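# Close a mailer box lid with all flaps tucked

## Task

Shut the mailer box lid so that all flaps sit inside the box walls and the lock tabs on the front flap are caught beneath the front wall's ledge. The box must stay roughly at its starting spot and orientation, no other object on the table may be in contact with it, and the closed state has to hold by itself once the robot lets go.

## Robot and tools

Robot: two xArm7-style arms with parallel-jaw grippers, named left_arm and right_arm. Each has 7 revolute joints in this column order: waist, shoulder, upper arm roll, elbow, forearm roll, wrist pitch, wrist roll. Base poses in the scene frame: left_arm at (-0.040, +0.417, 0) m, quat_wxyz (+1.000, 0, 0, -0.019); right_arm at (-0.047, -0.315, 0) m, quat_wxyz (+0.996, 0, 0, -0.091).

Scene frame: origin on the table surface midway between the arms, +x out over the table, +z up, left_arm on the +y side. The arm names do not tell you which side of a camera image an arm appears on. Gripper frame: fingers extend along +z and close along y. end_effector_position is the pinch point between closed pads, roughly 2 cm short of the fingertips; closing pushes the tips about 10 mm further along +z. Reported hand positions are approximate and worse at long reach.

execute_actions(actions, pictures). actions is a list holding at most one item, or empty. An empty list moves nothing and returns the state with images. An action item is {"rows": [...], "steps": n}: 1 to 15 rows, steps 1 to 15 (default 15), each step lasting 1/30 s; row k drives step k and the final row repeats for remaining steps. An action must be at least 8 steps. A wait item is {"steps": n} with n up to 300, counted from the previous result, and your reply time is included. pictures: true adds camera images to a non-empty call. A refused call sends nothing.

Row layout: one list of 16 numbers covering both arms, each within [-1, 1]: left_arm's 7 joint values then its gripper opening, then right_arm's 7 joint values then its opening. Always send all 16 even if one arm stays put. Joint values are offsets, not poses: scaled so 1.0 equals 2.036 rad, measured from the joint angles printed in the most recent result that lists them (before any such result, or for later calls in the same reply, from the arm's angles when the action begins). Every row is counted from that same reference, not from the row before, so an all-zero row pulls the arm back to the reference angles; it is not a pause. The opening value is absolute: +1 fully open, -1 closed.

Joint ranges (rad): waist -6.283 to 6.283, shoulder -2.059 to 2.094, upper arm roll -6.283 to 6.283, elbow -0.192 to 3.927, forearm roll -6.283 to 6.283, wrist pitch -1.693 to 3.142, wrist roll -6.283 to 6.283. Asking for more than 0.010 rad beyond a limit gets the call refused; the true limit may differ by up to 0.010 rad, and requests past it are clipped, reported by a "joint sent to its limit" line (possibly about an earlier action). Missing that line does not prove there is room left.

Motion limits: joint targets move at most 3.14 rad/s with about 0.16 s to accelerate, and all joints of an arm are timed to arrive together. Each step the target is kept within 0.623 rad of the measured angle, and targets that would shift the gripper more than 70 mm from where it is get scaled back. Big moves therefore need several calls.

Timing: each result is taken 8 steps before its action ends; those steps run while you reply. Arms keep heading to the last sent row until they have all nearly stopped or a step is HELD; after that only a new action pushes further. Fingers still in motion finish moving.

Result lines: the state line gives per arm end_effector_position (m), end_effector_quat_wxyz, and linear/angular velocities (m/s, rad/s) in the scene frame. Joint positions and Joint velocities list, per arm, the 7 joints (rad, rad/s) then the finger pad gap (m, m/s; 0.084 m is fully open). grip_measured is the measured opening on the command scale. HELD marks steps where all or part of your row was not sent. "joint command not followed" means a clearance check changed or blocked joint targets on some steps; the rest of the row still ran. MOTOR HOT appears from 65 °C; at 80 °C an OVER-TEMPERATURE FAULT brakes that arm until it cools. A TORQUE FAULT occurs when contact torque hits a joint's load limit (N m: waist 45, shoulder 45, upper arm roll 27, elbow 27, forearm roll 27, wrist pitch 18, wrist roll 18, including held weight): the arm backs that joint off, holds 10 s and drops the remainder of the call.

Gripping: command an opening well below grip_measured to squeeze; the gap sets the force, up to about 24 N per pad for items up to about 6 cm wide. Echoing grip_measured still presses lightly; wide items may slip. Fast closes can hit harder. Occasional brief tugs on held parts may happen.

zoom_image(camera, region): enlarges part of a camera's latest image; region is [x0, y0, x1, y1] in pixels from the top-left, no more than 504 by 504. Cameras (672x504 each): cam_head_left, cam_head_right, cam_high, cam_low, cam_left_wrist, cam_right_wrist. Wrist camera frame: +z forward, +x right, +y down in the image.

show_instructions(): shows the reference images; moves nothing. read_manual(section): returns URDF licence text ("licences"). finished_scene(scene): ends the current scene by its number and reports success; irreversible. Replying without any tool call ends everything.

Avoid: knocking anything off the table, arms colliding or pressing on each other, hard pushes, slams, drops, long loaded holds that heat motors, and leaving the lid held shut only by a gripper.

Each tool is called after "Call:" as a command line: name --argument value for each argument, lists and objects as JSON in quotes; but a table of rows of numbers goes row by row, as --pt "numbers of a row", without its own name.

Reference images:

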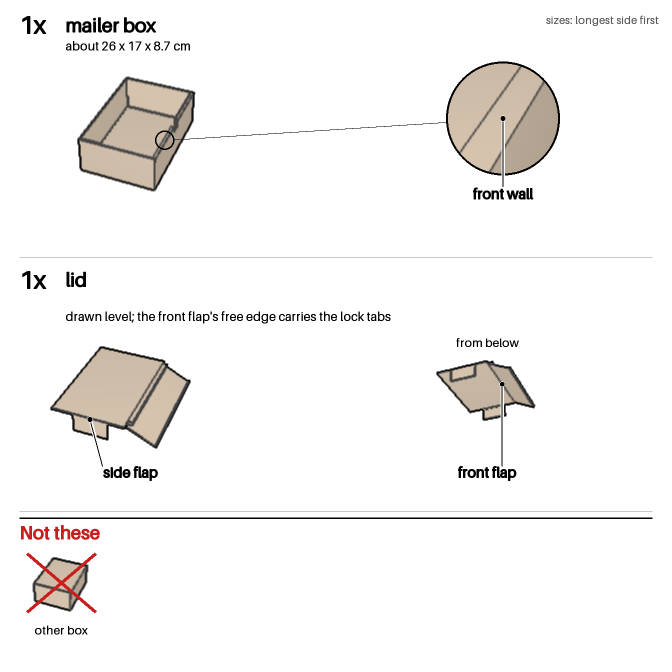

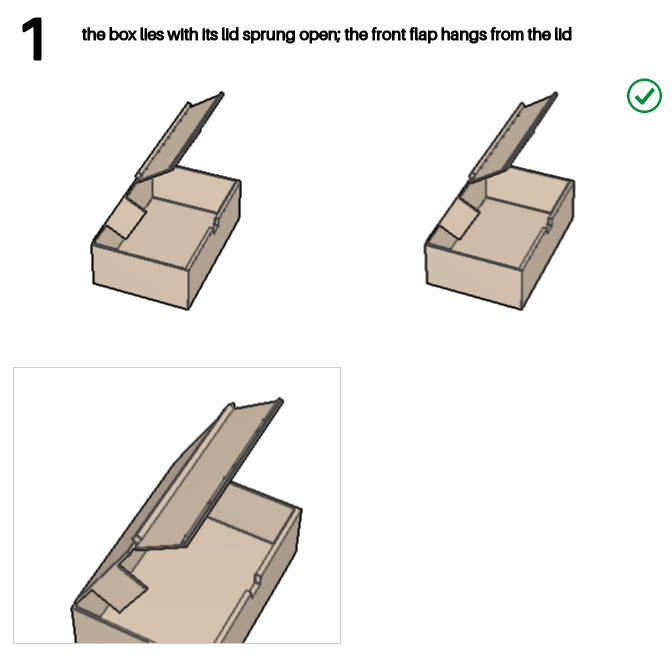

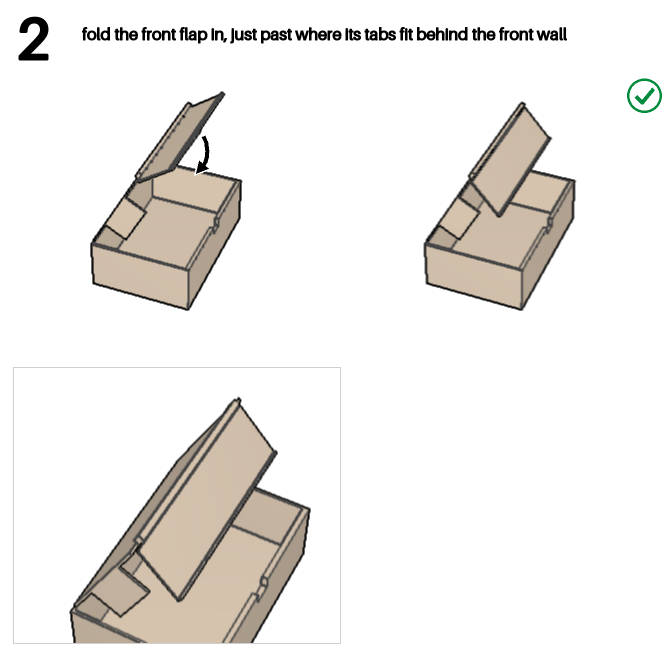

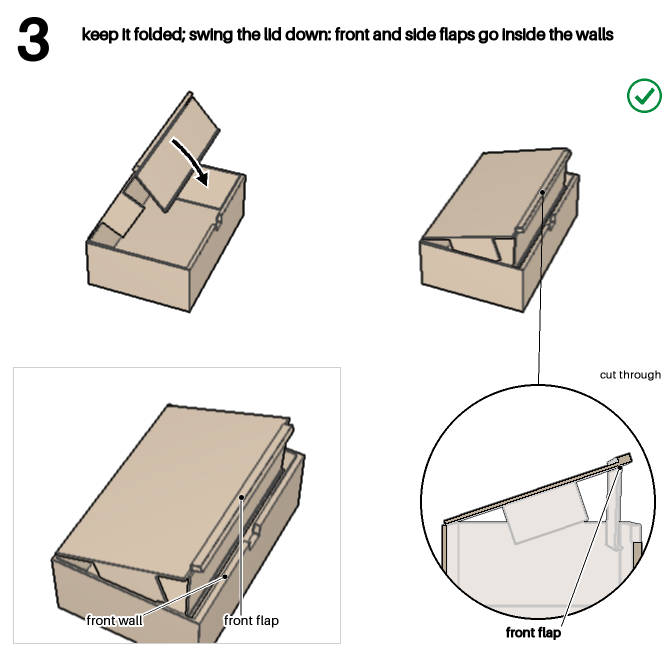

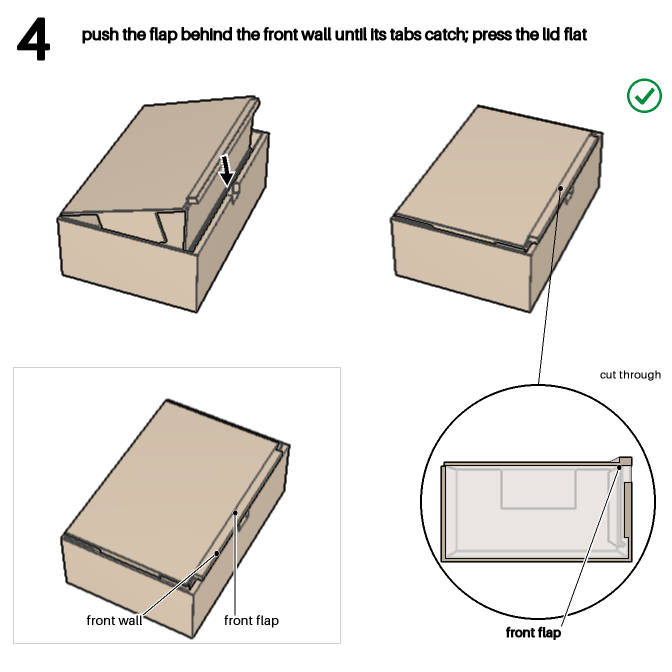

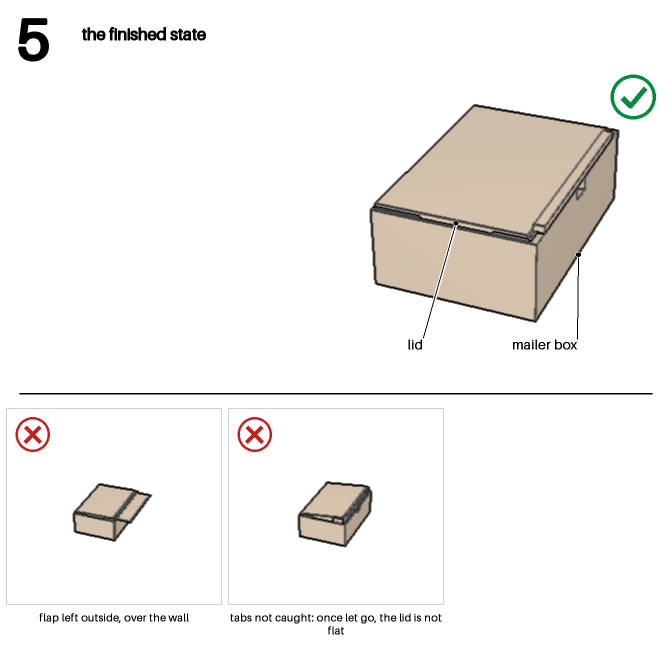

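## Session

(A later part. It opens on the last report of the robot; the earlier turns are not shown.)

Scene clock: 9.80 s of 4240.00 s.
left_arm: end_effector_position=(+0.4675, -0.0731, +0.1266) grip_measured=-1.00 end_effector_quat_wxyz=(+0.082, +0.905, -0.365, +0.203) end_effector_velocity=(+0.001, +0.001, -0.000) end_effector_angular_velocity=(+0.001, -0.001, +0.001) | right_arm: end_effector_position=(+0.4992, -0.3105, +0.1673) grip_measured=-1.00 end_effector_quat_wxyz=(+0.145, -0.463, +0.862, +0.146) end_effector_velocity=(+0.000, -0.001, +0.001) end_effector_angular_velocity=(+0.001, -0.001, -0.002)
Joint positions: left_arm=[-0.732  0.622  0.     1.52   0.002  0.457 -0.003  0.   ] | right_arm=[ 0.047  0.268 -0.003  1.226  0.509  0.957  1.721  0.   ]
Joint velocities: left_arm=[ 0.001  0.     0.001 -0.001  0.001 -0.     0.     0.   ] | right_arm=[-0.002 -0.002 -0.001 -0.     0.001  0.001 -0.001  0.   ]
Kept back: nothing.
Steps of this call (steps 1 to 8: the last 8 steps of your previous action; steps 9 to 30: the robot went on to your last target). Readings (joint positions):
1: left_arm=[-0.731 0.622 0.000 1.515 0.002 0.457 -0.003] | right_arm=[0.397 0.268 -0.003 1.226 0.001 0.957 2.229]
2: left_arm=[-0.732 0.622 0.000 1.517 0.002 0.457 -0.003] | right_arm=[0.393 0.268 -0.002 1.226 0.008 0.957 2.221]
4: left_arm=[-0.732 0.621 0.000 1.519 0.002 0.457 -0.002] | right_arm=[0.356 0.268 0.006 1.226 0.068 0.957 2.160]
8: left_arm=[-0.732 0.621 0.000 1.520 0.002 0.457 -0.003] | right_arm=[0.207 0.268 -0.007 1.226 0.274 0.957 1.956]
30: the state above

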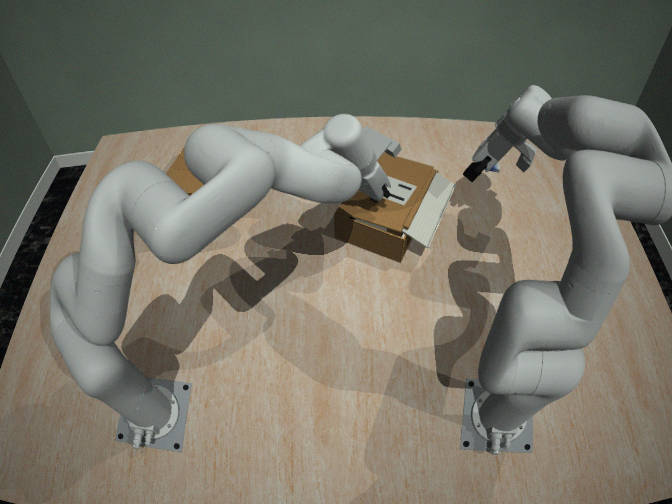

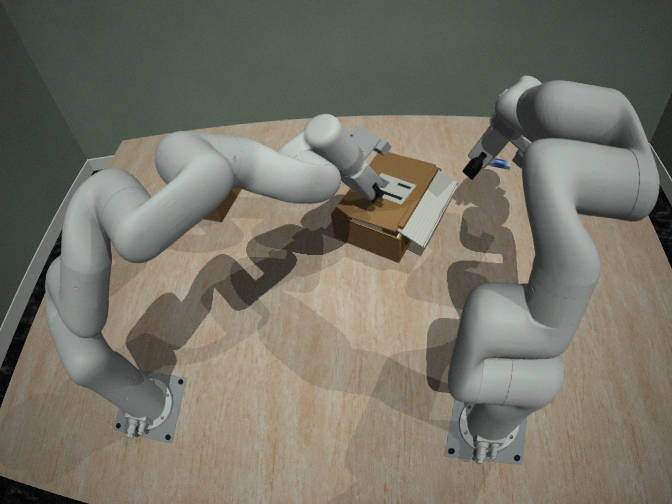

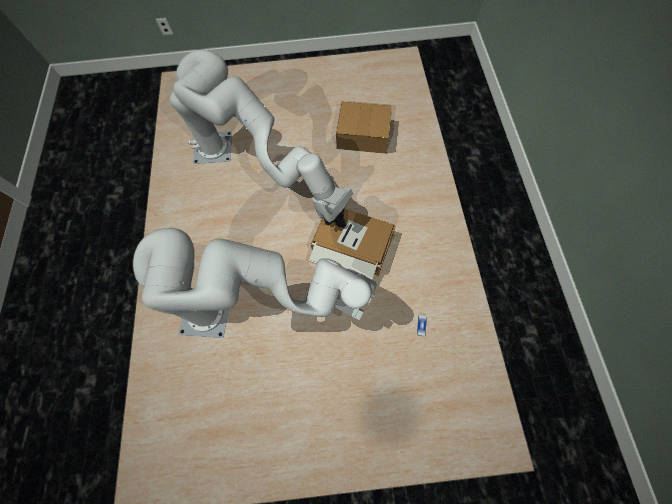

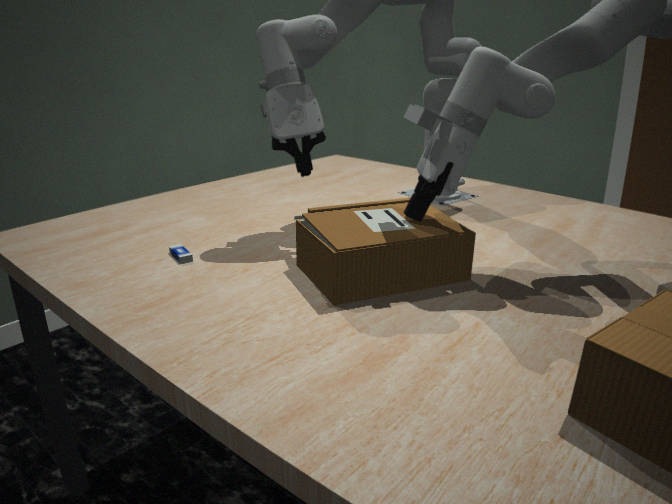

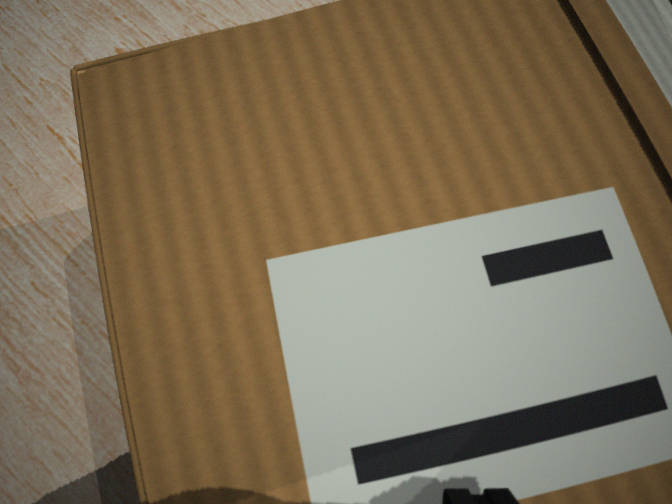

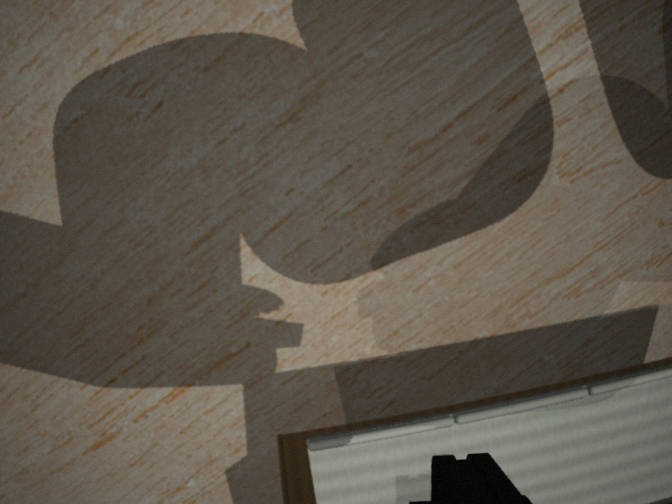

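Call:
execute_actions --actions '[{"rows":[[0,0,0,0,0,0,0,-1,0.038,0.069,0,0,0,0,0,-1]]}]'

Call:
execute_actions --actions '[{"steps":15}]'

Call:
execute_actions --actions '[{"rows":[[0,-0.02,0,0,0,0,0,-1,0.01,0.005,0,0,0,0,0,-1],[0,-0.02,0,0,0,0,0,-1,0.01,0.005,0,0,0,0,0,-1],[0,-0.02,0,0,0,0,0,-1,0.01,0.005,0,0,0,0,0,-1],[0,-0.02,0,0,0,0,0,-1,0.01,0.005,0,0,0,0,0,-1],[0,-0.02,0,0,0,0,0,-1,0.01,0.005,0,0,0,0,0,-1],[0,-0.02,0,0,0,0,0,-1,0.022,0.01,0,0,0,0,0,-1]]}]'

Call:
execute_actions --actions '[{"steps":20}]' --pictures true

Scene clock: 12.33 s of 4240.00 s.
left_arm: end_effector_position=(+0.4675, -0.0731, +0.1266) grip_measured=-1.00 end_effector_quat_wxyz=(+0.082, +0.905, -0.365, +0.203) end_effector_velocity=(+0.000, -0.000, +0.000) end_effector_angular_velocity=(-0.001, +0.000, +0.000) | right_arm: end_effector_position=(+0.4810, -0.2738, +0.1051) grip_measured=-1.00 end_effector_quat_wxyz=(+0.092, -0.481, +0.853, +0.183) end_effector_velocity=(-0.145, +0.204, -0.298) end_effector_angular_velocity=(+0.084, +0.623, +0.364)
Joint positions: left_arm=[-0.732  0.622  0.     1.52   0.002  0.457 -0.003  0.   ] | right_arm=[0.109 0.381 0.    1.221 0.509 0.958 1.721 0.   ]
Joint velocities: left_arm=[ 0.001 -0.    -0.001  0.001  0.     0.    -0.001  0.   ] | right_arm=[ 0.277  0.497  0.083 -0.108 -0.002  0.026  0.001  0.   ]
Steps of this call (steps 1 to 15: the robot went on to your last target; steps 16 to 69: nothing new was sent; steps 70 to 76: the first 7 steps of this action). Readings (joint positions):
70: left_arm=[-0.732 0.622 0.000 1.520 0.002 0.457 -0.003] | right_arm=[0.047 0.268 -0.003 1.226 0.509 0.957 1.721]
71: left_arm=[-0.732 0.622 0.000 1.520 0.002 0.457 -0.003] | right_arm=[0.050 0.273 -0.005 1.227 0.509 0.957 1.721]
73: left_arm=[-0.732 0.622 0.000 1.520 0.002 0.457 -0.003] | right_arm=[0.071 0.311 -0.008 1.233 0.509 0.956 1.721]
76: the state above

Scene clock: 12.83 s of 4240.00 s.
left_arm: end_effector_position=(+0.4675, -0.0730, +0.1265) grip_measured=-1.00 end_effector_quat_wxyz=(+0.082, +0.905, -0.365, +0.203) end_effector_velocity=(-0.000, -0.001, +0.000) end_effector_angular_velocity=(-0.001, +0.000, -0.001) | right_arm: end_effector_position=(+0.4782, -0.2674, +0.0929) grip_measured=-1.00 end_effector_quat_wxyz=(+0.082, -0.484, +0.851, +0.189) end_effector_velocity=(-0.001, -0.001, -0.002) end_effector_angular_velocity=(-0.000, +0.004, -0.000)
Joint positions: left_arm=[-0.732  0.622  0.     1.519  0.002  0.457 -0.003  0.   ] | right_arm=[ 0.124  0.408 -0.003  1.226  0.509  0.957  1.721  0.   ]
Joint velocities: left_arm=[-0.    -0.    -0.001  0.001 -0.001  0.001  0.001  0.   ] | right_arm=[-0.     0.003 -0.    -0.001 -0.001  0.     0.     0.   ]
Kept back: nothing.
Steps of this call (steps 1 to 8: the last 8 steps of your previous action; steps 9 to 15: the robot went on to your last target). Readings (joint positions):
1: left_arm=[-0.732 0.622 0.000 1.520 0.002 0.457 -0.003] | right_arm=[0.117 0.395 0.002 1.219 0.509 0.959 1.721]
2: left_arm=[-0.732 0.622 0.000 1.519 0.002 0.457 -0.002] | right_arm=[0.121 0.402 0.003 1.219 0.509 0.959 1.721]
4: left_arm=[-0.732 0.622 0.000 1.519 0.002 0.457 -0.003] | right_arm=[0.124 0.406 -0.001 1.223 0.509 0.958 1.721]
8: left_arm=[-0.732 0.622 0.000 1.519 0.002 0.457 -0.002] | right_arm=[0.123 0.406 -0.005 1.228 0.509 0.957 1.721]
15: the state above

Scene clock: 13.07 s of 4240.00 s.
left_arm: end_effector_position=(+0.4719, -0.0773, +0.1559) grip_measured=-1.00 end_effector_quat_wxyz=(+0.089, +0.900, -0.363, +0.222) end_effector_velocity=(+0.012, -0.014, +0.077) end_effector_angular_velocity=(-0.083, -0.085, -0.002) | right_arm: end_effector_position=(+0.4750, -0.2554, +0.0873) grip_measured=-1.00 end_effector_quat_wxyz=(+0.075, -0.492, +0.845, +0.193) end_effector_velocity=(-0.012, +0.061, -0.030) end_effector_angular_velocity=(-0.017, +0.046, +0.122)
Joint positions: left_arm=[-0.732  0.583  0.     1.523  0.002  0.456 -0.002  0.   ] | right_arm=[ 0.147  0.419 -0.003  1.226  0.509  0.957  1.721  0.   ]
Joint velocities: left_arm=[-0.001 -0.092 -0.001  0.021  0.    -0.006  0.     0.   ] | right_arm=[ 0.16   0.065 -0.039  0.015 -0.001 -0.006  0.     0.   ]
Steps of this call (steps 1 to 7: the first 7 steps of this action). Readings (joint positions):
1: left_arm=[-0.732 0.622 0.000 1.519 0.002 0.457 -0.003] | right_arm=[0.125 0.408 -0.003 1.226 0.509 0.957 1.721]
2: left_arm=[-0.732 0.618 0.000 1.518 0.002 0.457 -0.003] | right_arm=[0.127 0.409 -0.004 1.226 0.509 0.957 1.721]
4: left_arm=[-0.732 0.602 0.000 1.517 0.002 0.457 -0.003] | right_arm=[0.136 0.413 -0.004 1.227 0.509 0.957 1.721]
7: the state above

Scene clock: 13.73 s of 4240.00 s.
left_arm: end_effector_position=(+0.4712, -0.0766, +0.1553) grip_measured=-1.00 end_effector_quat_wxyz=(+0.089, +0.901, -0.364, +0.221) end_effector_velocity=(+0.000, -0.000, +0.001) end_effector_angular_velocity=(-0.001, -0.002, -0.001) | right_arm: end_effector_position=(+0.4720, -0.2440, +0.0824) grip_measured=-1.00 end_effector_quat_wxyz=(+0.069, -0.501, +0.840, +0.196) end_effector_velocity=(-0.001, +0.001, -0.001) end_effector_angular_velocity=(+0.001, +0.003, +0.002)
Joint positions: left_arm=[-0.732  0.581  0.     1.519  0.002  0.457 -0.003  0.   ] | right_arm=[ 0.169  0.428 -0.003  1.226  0.509  0.957  1.721  0.   ]
Joint velocities: left_arm=[-0.    -0.001  0.001  0.     0.001 -0.001  0.001  0.   ] | right_arm=[ 0.001  0.001  0.    -0.001  0.     0.001 -0.     0.   ]
Kept back: nothing.
Steps of this call (steps 1 to 8: the last 8 steps of your previous action; steps 9 to 20: the robot went on to your last target). Readings (joint positions):
1: left_arm=[-0.732 0.581 0.000 1.523 0.002 0.456 -0.002] | right_arm=[0.152 0.421 -0.004 1.226 0.509 0.957 1.721]
2: left_arm=[-0.732 0.580 0.000 1.522 0.002 0.456 -0.002] | right_arm=[0.158 0.423 -0.003 1.226 0.509 0.957 1.721]
4: left_arm=[-0.732 0.582 0.000 1.519 0.002 0.457 -0.002] | right_arm=[0.165 0.427 -0.002 1.226 0.509 0.958 1.721]
8: left_arm=[-0.732 0.582 0.000 1.519 0.002 0.457 -0.003] | right_arm=[0.169 0.428 -0.003 1.226 0.509 0.957 1.721]
20: the state above

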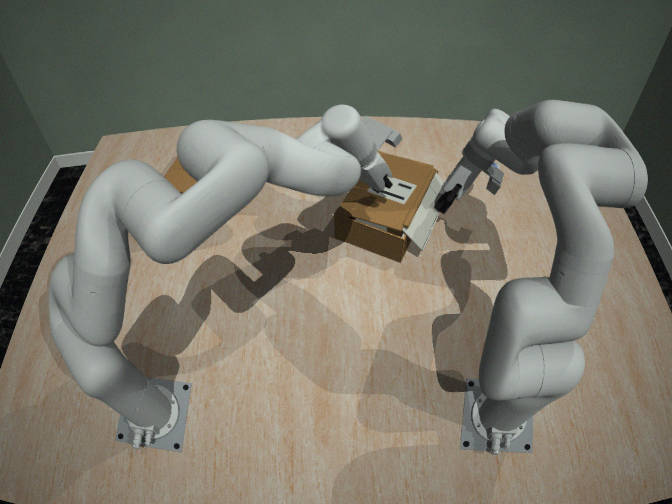

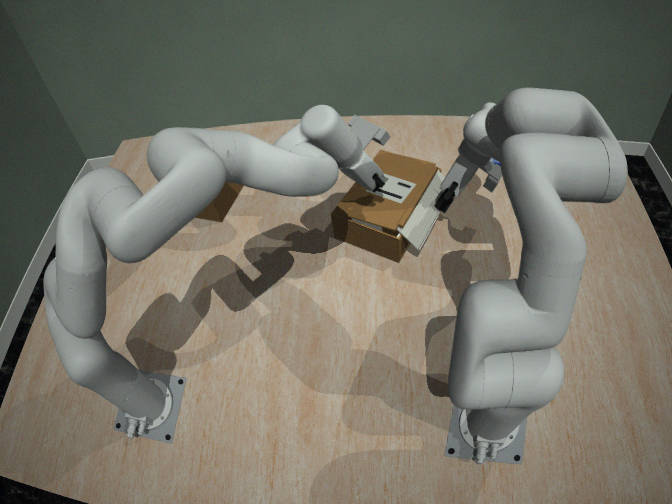

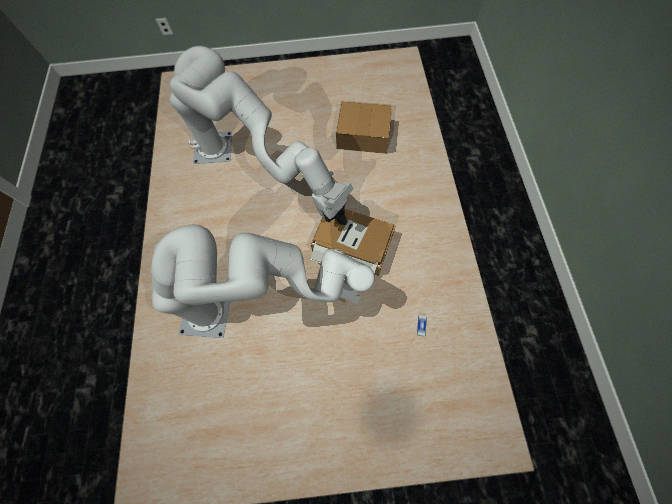

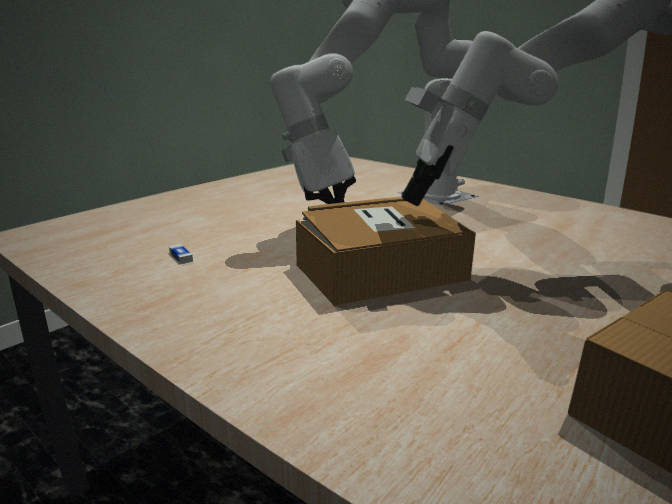

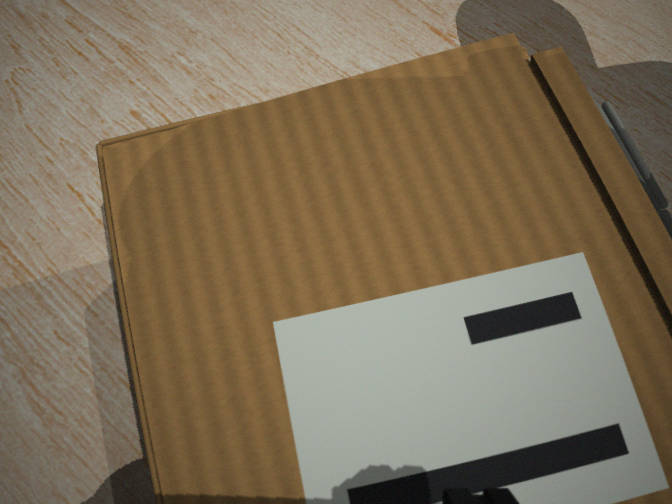

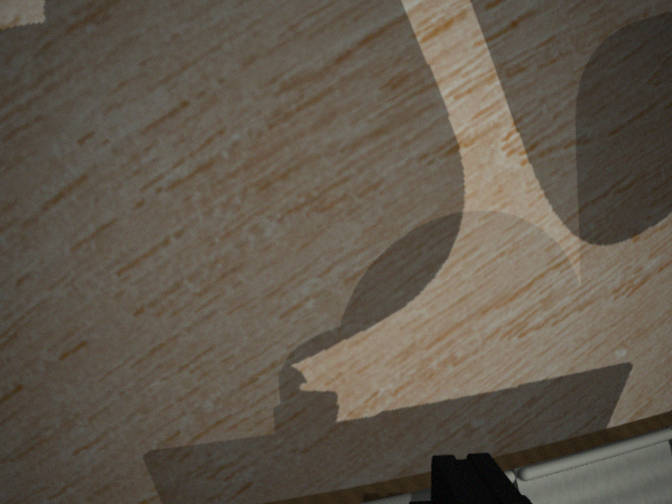

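Working somewhat. Push in 12 mm more.

Call:
execute_actions --actions '[{"rows":[[0,0,0,0,0,0,0,-1,0.006,0,0,0,0,0,0,-1],[0,0,0,0,0,0,0,-1,0.006,0,0,0,0,0,0,-1],[0,0,0,0,0,0,0,-1,0.006,0,0,0,0,0,0,-1],[0,0,0,0,0,0,0,-1,0.006,0,0,0,0,0,0,-1],[0,0,0,0,0,0,0,-1,0.013,0,0,0,0,0,0,-1]]}]'

Call:
execute_actions --actions '[{"steps":20}]' --pictures true

Scene clock: 14.37 s of 4240.00 s.
left_arm: end_effector_position=(+0.4712, -0.0766, +0.1553) grip_measured=-1.00 end_effector_quat_wxyz=(+0.089, +0.901, -0.364, +0.221) end_effector_velocity=(-0.000, +0.000, -0.000) end_effector_angular_velocity=(+0.000, +0.001, +0.000) | right_arm: end_effector_position=(+0.4707, -0.2357, +0.0823) grip_measured=-1.00 end_effector_quat_wxyz=(+0.067, -0.507, +0.836, +0.196) end_effector_velocity=(-0.010, +0.060, -0.000) end_effector_angular_velocity=(+0.003, +0.002, +0.116)
Joint positions: left_arm=[-0.732  0.581  0.     1.519  0.002  0.457 -0.003  0.   ] | right_arm=[ 0.185  0.428 -0.004  1.226  0.509  0.957  1.721  0.   ]
Joint velocities: left_arm=[ 0.001  0.    -0.001  0.    -0.     0.001  0.     0.   ] | right_arm=[ 0.111  0.001  0.005  0.     0.     0.001 -0.     0.   ]
Steps of this call (steps 1 to 12: the robot went on to your last target; steps 13 to 19: the first 7 steps of this action). Readings (joint positions):
13: left_arm=[-0.732 0.581 0.000 1.519 0.002 0.457 -0.003] | right_arm=[0.169 0.428 -0.003 1.226 0.509 0.957 1.721]
14: left_arm=[-0.732 0.581 0.000 1.519 0.002 0.457 -0.003] | right_arm=[0.171 0.428 -0.004 1.226 0.509 0.957 1.721]
16: left_arm=[-0.732 0.581 0.000 1.519 0.002 0.457 -0.003] | right_arm=[0.176 0.428 -0.004 1.226 0.509 0.957 1.721]
19: the state above

Scene clock: 15.03 s of 4240.00 s.
left_arm: end_effector_position=(+0.4712, -0.0766, +0.1553) grip_measured=-1.00 end_effector_quat_wxyz=(+0.089, +0.901, -0.364, +0.221) end_effector_velocity=(+0.001, +0.002, -0.000) end_effector_angular_velocity=(+0.002, +0.000, +0.003) | right_arm: end_effector_position=(+0.4699, -0.2303, +0.0823) grip_measured=-1.00 end_effector_quat_wxyz=(+0.066, -0.512, +0.834, +0.197) end_effector_velocity=(+0.000, +0.000, -0.001) end_effector_angular_velocity=(-0.001, -0.000, +0.000)
Joint positions: left_arm=[-0.732  0.581  0.     1.519  0.002  0.457 -0.003  0.   ] | right_arm=[ 0.196  0.428 -0.003  1.226  0.509  0.957  1.721  0.   ]
Joint velocities: left_arm=[ 0.001  0.     0.002 -0.    -0.001  0.001  0.001  0.   ] | right_arm=[ 0.001  0.002  0.    -0.001  0.    -0.003 -0.     0.   ]
Kept back: nothing.
Steps of this call (steps 1 to 8: the last 8 steps of your previous action; steps 9 to 20: the robot went on to your last target). Readings (joint positions):
1: left_arm=[-0.732 0.581 0.000 1.519 0.002 0.457 -0.003] | right_arm=[0.189 0.428 -0.003 1.226 0.509 0.957 1.721]
2: left_arm=[-0.732 0.581 0.000 1.519 0.002 0.457 -0.003] | right_arm=[0.192 0.428 -0.002 1.226 0.509 0.957 1.721]
4: left_arm=[-0.732 0.581 0.000 1.519 0.002 0.457 -0.003] | right_arm=[0.195 0.428 -0.002 1.226 0.509 0.957 1.721]
8: left_arm=[-0.732 0.581 0.000 1.519 0.002 0.457 -0.003] | right_arm=[0.195 0.428 -0.003 1.226 0.509 0.957 1.721]
20: the state above

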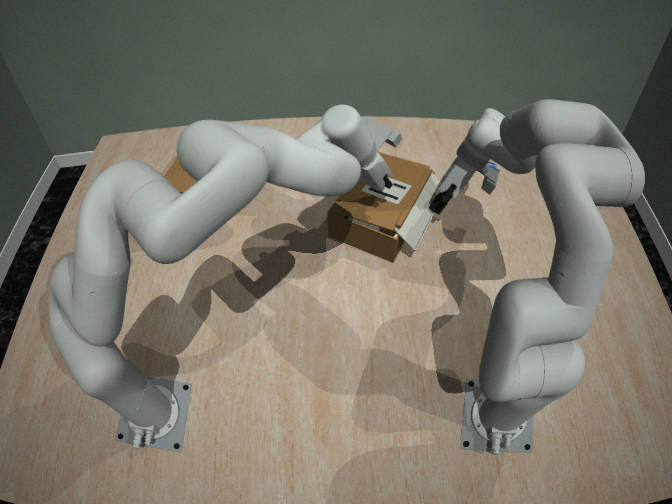

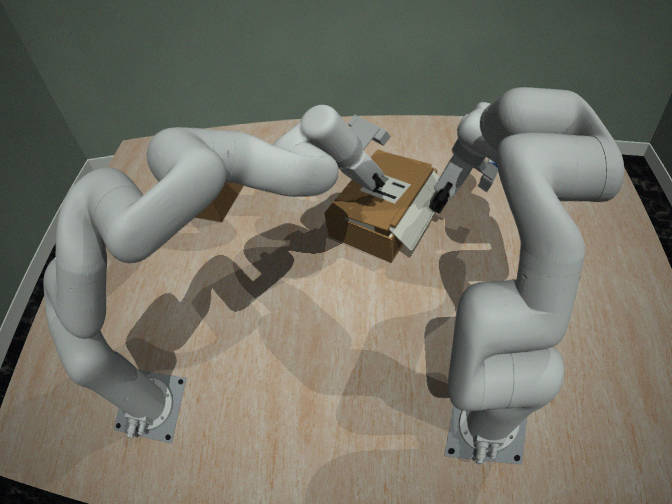

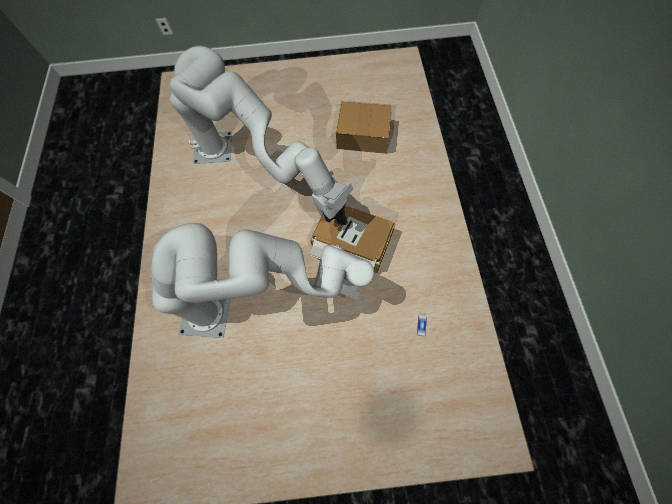

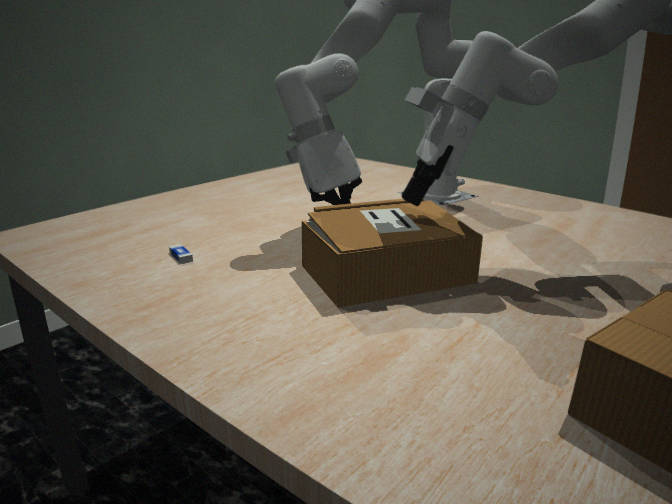

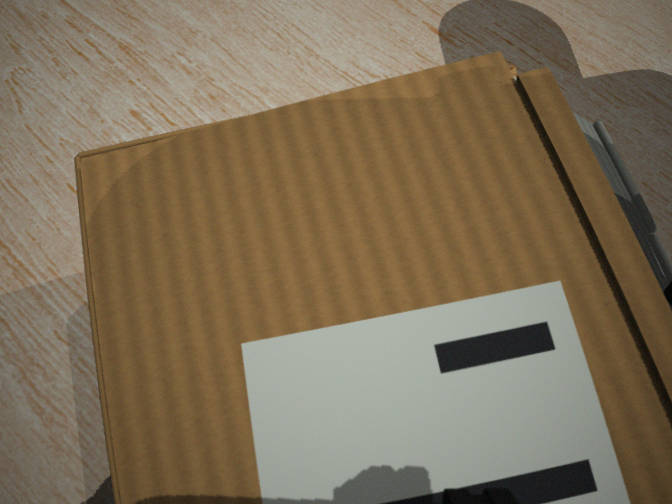

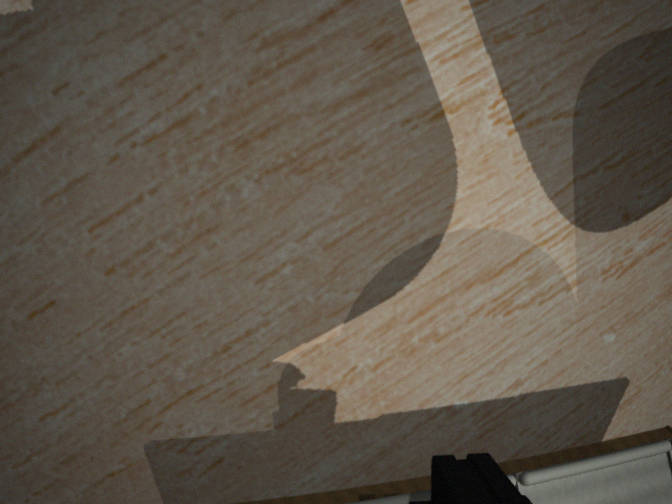

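Call:
execute_actions --actions '[{"rows":[[0,0.007,0,0,0,0,0,-1,0.009,-0.058,0,-0.017,-0.25,-0.038,0.186,-1]]}]'

Call:
execute_actions --actions '[{"steps":20}]'

Call:
execute_actions --actions '[{"rows":[[0,0,0,0,0,0,0,-1,0.015,0,0,0,0,0,0.015,-1],[0,0,0,0,0,0,0,-1,0.015,0,0,0,0,0,0.015,-1],[0,0,0,0,0,0,0,-1,0.015,0,0,0,0,0,0.015,-1],[0,0,0,0,0,0,0,-1,0.015,0,0,0,0,0,0.015,-1],[0,0,0,0,0,0,0,-1,0.025,0.003,0,0,0,0,0.025,-1],[0,0,0,0,0,0,0,-1,0.025,0.003,0,0,0,0,0.025,-1],[0,0,0,0,0,0,0,-1,0.025,0.003,0,0,0,0,0.025,-1],[0,0,0,0,0,0,0,-1,0.025,0.003,0,0,0,0,0.025,-1],[0,0,0,0,0,0,0,-1,0.035,0.007,0,0,0,0,0.035,-1],[0,0,0,0,0,0,0,-1,0.035,0.007,0,0,0,0,0.035,-1],[0,0,0,0,0,0,0,-1,0.035,0.007,0,0,0,0,0.035,-1],[0,0,0,0,0,0,0,-1,0.035,0.007,0,0,0,0,0.035,-1],[0,0,0,0,0,0,0,-1,0.047,0.012,0,0,0,0,0.047,-1]]}]'

Call:
execute_actions --actions '[{"steps":20}]' --pictures true

Scene clock: 16.80 s of 4240.00 s.
left_arm: end_effector_position=(+0.4697, -0.0751, +0.1448) grip_measured=-1.00 end_effector_quat_wxyz=(+0.086, +0.902, -0.364, +0.214) end_effector_velocity=(-0.004, +0.003, -0.022) end_effector_angular_velocity=(+0.023, +0.024, -0.001) | right_arm: end_effector_position=(+0.4721, -0.2692, +0.0979) grip_measured=-1.00 end_effector_quat_wxyz=(+0.018, -0.515, +0.852, +0.093) end_effector_velocity=(+0.091, -0.308, +0.222) end_effector_angular_velocity=(-1.811, -0.547, -0.093)
Joint positions: left_arm=[-0.732  0.595  0.     1.518  0.002  0.457 -0.003  0.   ] | right_arm=[ 0.206  0.365 -0.003  1.206  0.228  0.915  1.929  0.   ]
Joint velocities: left_arm=[ 0.001  0.028 -0.001 -0.004 -0.001  0.001  0.002  0.   ] | right_arm=[ 0.083 -0.576 -0.004 -0.106 -2.243 -0.342  1.639  0.   ]
Steps of this call (steps 1 to 15: the robot went on to your last target; steps 16 to 46: nothing new was sent; steps 47 to 53: the first 7 steps of this action). Readings (joint positions):
47: left_arm=[-0.732 0.582 0.000 1.519 0.002 0.457 -0.003] | right_arm=[0.196 0.428 -0.003 1.226 0.508 0.957 1.721]
48: left_arm=[-0.732 0.583 0.000 1.520 0.002 0.456 -0.003] | right_arm=[0.196 0.427 -0.003 1.225 0.500 0.956 1.728]
50: left_arm=[-0.732 0.589 0.000 1.520 0.002 0.456 -0.002] | right_arm=[0.198 0.414 -0.003 1.220 0.439 0.947 1.774]
53: the state above

Scene clock: 17.47 s of 4240.00 s.
left_arm: end_effector_position=(+0.4700, -0.0755, +0.1452) grip_measured=-1.00 end_effector_quat_wxyz=(+0.086, +0.902, -0.364, +0.215) end_effector_velocity=(-0.000, -0.000, -0.000) end_effector_angular_velocity=(+0.000, +0.000, -0.001) | right_arm: end_effector_position=(+0.4817, -0.2993, +0.1204) grip_measured=-1.00 end_effector_quat_wxyz=(+0.000, -0.510, +0.860, -0.001) end_effector_velocity=(+0.001, +0.001, +0.001) end_effector_angular_velocity=(-0.001, -0.003, +0.001)
Joint positions: left_arm=[-0.732  0.596  0.     1.519  0.002  0.457 -0.003  0.   ] | right_arm=[ 0.214  0.31  -0.003  1.191  0.     0.88   2.099  0.   ]
Joint velocities: left_arm=[-0.001  0.    -0.     0.     0.001  0.    -0.001  0.   ] | right_arm=[ 0.001 -0.002  0.     0.    -0.001 -0.001  0.001  0.   ]
Kept back: nothing.
Steps of this call (steps 1 to 8: the last 8 steps of your previous action; steps 9 to 20: the robot went on to your last target). Readings (joint positions):
1: left_arm=[-0.732 0.596 0.000 1.518 0.002 0.457 -0.003] | right_arm=[0.208 0.346 -0.003 1.203 0.158 0.904 1.981]
2: left_arm=[-0.732 0.596 0.000 1.519 0.002 0.457 -0.003] | right_arm=[0.210 0.331 -0.003 1.201 0.101 0.895 2.023]
4: left_arm=[-0.731 0.595 0.000 1.520 0.002 0.457 -0.002] | right_arm=[0.213 0.314 -0.003 1.198 0.035 0.885 2.072]
8: left_arm=[-0.732 0.595 0.000 1.520 0.002 0.457 -0.002] | right_arm=[0.214 0.311 -0.003 1.191 0.005 0.881 2.096]
20: the state above

Scene clock: 17.70 s of 4240.00 s.
left_arm: end_effector_position=(+0.4700, -0.0755, +0.1452) grip_measured=-1.00 end_effector_quat_wxyz=(+0.086, +0.902, -0.364, +0.215) end_effector_velocity=(+0.000, +0.000, +0.000) end_effector_angular_velocity=(+0.000, -0.001, -0.001) | right_arm: end_effector_position=(+0.4807, -0.2802, +0.1195) grip_measured=-1.00 end_effector_quat_wxyz=(-0.000, -0.511, +0.860, -0.000) end_effector_velocity=(-0.013, +0.100, -0.023) end_effector_angular_velocity=(-0.000, +0.043, +0.015)
Joint positions: left_arm=[-0.732  0.596  0.     1.519  0.002  0.457 -0.003  0.   ] | right_arm=[ 0.249  0.312 -0.002  1.192  0.     0.88   2.134  0.   ]
Joint velocities: left_arm=[ 0.    -0.     0.     0.001  0.001 -0.     0.     0.   ] | right_arm=[ 0.182  0.043  0.008 -0.     0.    -0.001  0.173  0.   ]
Steps of this call (steps 1 to 7: the first 7 steps of this action). Readings (joint positions):
1: left_arm=[-0.732 0.596 0.000 1.519 0.002 0.457 -0.003] | right_arm=[0.214 0.310 -0.003 1.191 0.000 0.880 2.100]
2: left_arm=[-0.732 0.596 0.000 1.519 0.002 0.457 -0.003] | right_arm=[0.218 0.310 -0.005 1.191 0.000 0.880 2.105]
4: left_arm=[-0.732 0.596 0.000 1.519 0.002 0.457 -0.003] | right_arm=[0.230 0.310 -0.005 1.191 0.000 0.880 2.117]
7: the state above

Scene clock: 18.37 s of 4240.00 s.
left_arm: end_effector_position=(+0.4701, -0.0754, +0.1453) grip_measured=-1.00 end_effector_quat_wxyz=(+0.086, +0.902, -0.364, +0.215) end_effector_velocity=(+0.001, +0.000, +0.001) end_effector_angular_velocity=(-0.001, -0.001, +0.001) | right_arm: end_effector_position=(+0.4742, -0.2499, +0.1077) grip_measured=-1.00 end_effector_quat_wxyz=(-0.011, -0.510, +0.860, +0.004) end_effector_velocity=(-0.001, +0.002, -0.001) end_effector_angular_velocity=(+0.001, +0.002, +0.001)
Joint positions: left_arm=[-0.732  0.596  0.     1.52   0.002  0.457 -0.002  0.   ] | right_arm=[ 0.309  0.335 -0.004  1.192  0.     0.88   2.195  0.   ]
Joint velocities: left_arm=[-0.    -0.     0.001  0.001 -0.001  0.    -0.     0.   ] | right_arm=[ 0.003  0.002  0.001 -0.001  0.001 -0.001  0.001  0.   ]
Kept back: nothing.
Steps of this call (steps 1 to 8: the last 8 steps of your previous action; steps 9 to 20: the robot went on to your last target). Readings (joint positions):
1: left_arm=[-0.732 0.596 0.000 1.519 0.002 0.457 -0.003] | right_arm=[0.255 0.314 -0.002 1.192 0.000 0.880 2.139]
2: left_arm=[-0.732 0.596 0.000 1.519 0.002 0.457 -0.003] | right_arm=[0.259 0.315 -0.002 1.191 0.000 0.880 2.143]
4: left_arm=[-0.732 0.596 0.000 1.519 0.002 0.457 -0.003] | right_arm=[0.270 0.319 -0.003 1.192 0.000 0.880 2.155]
8: left_arm=[-0.732 0.596 0.000 1.519 0.002 0.457 -0.002] | right_arm=[0.291 0.327 -0.004 1.192 0.000 0.880 2.177]
20: the state above

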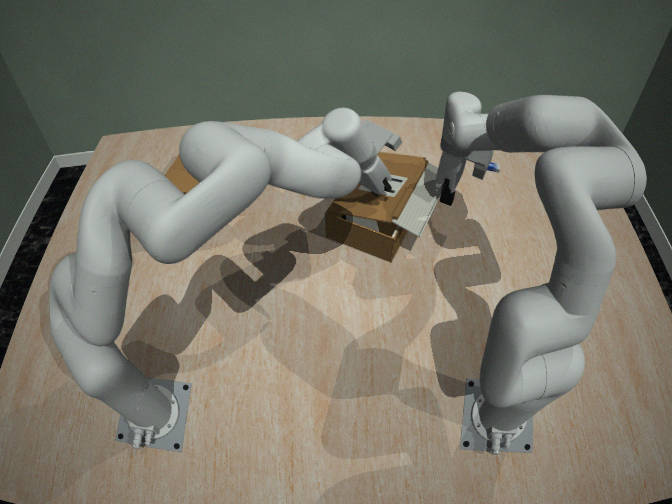

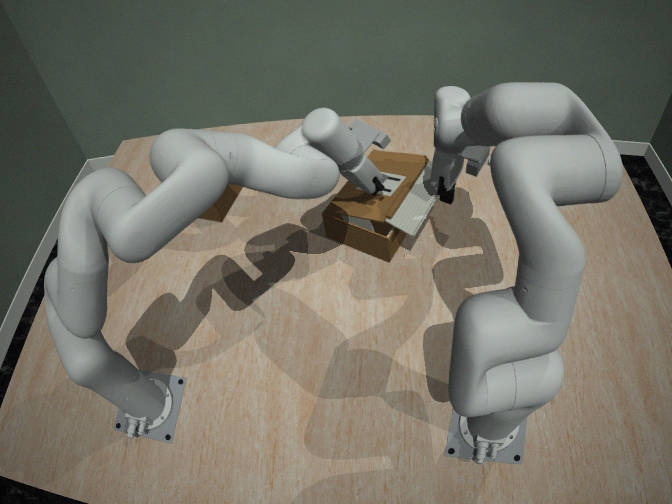

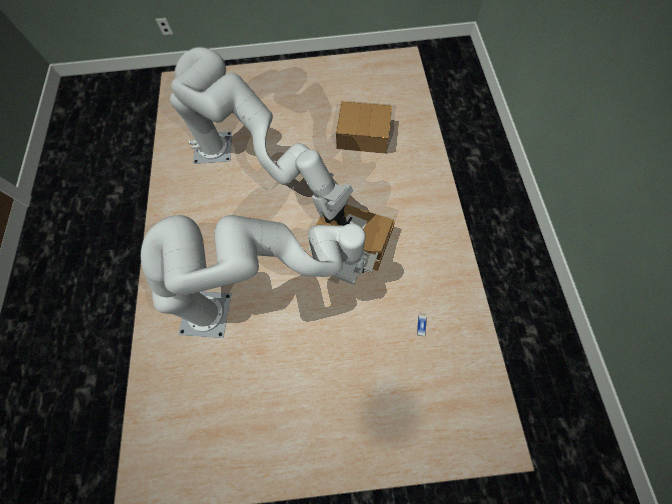

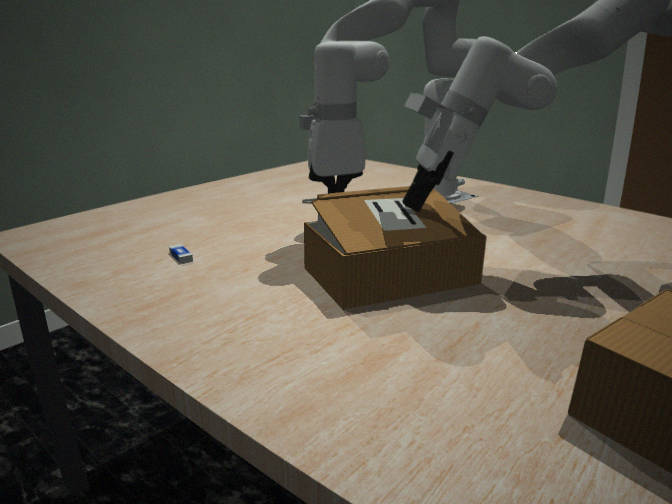

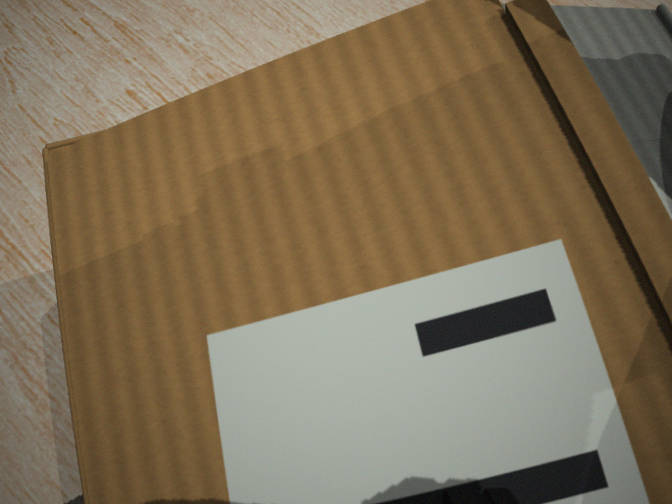

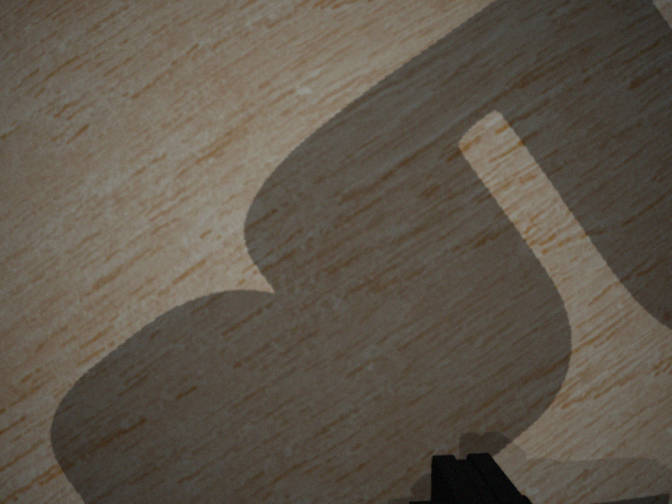

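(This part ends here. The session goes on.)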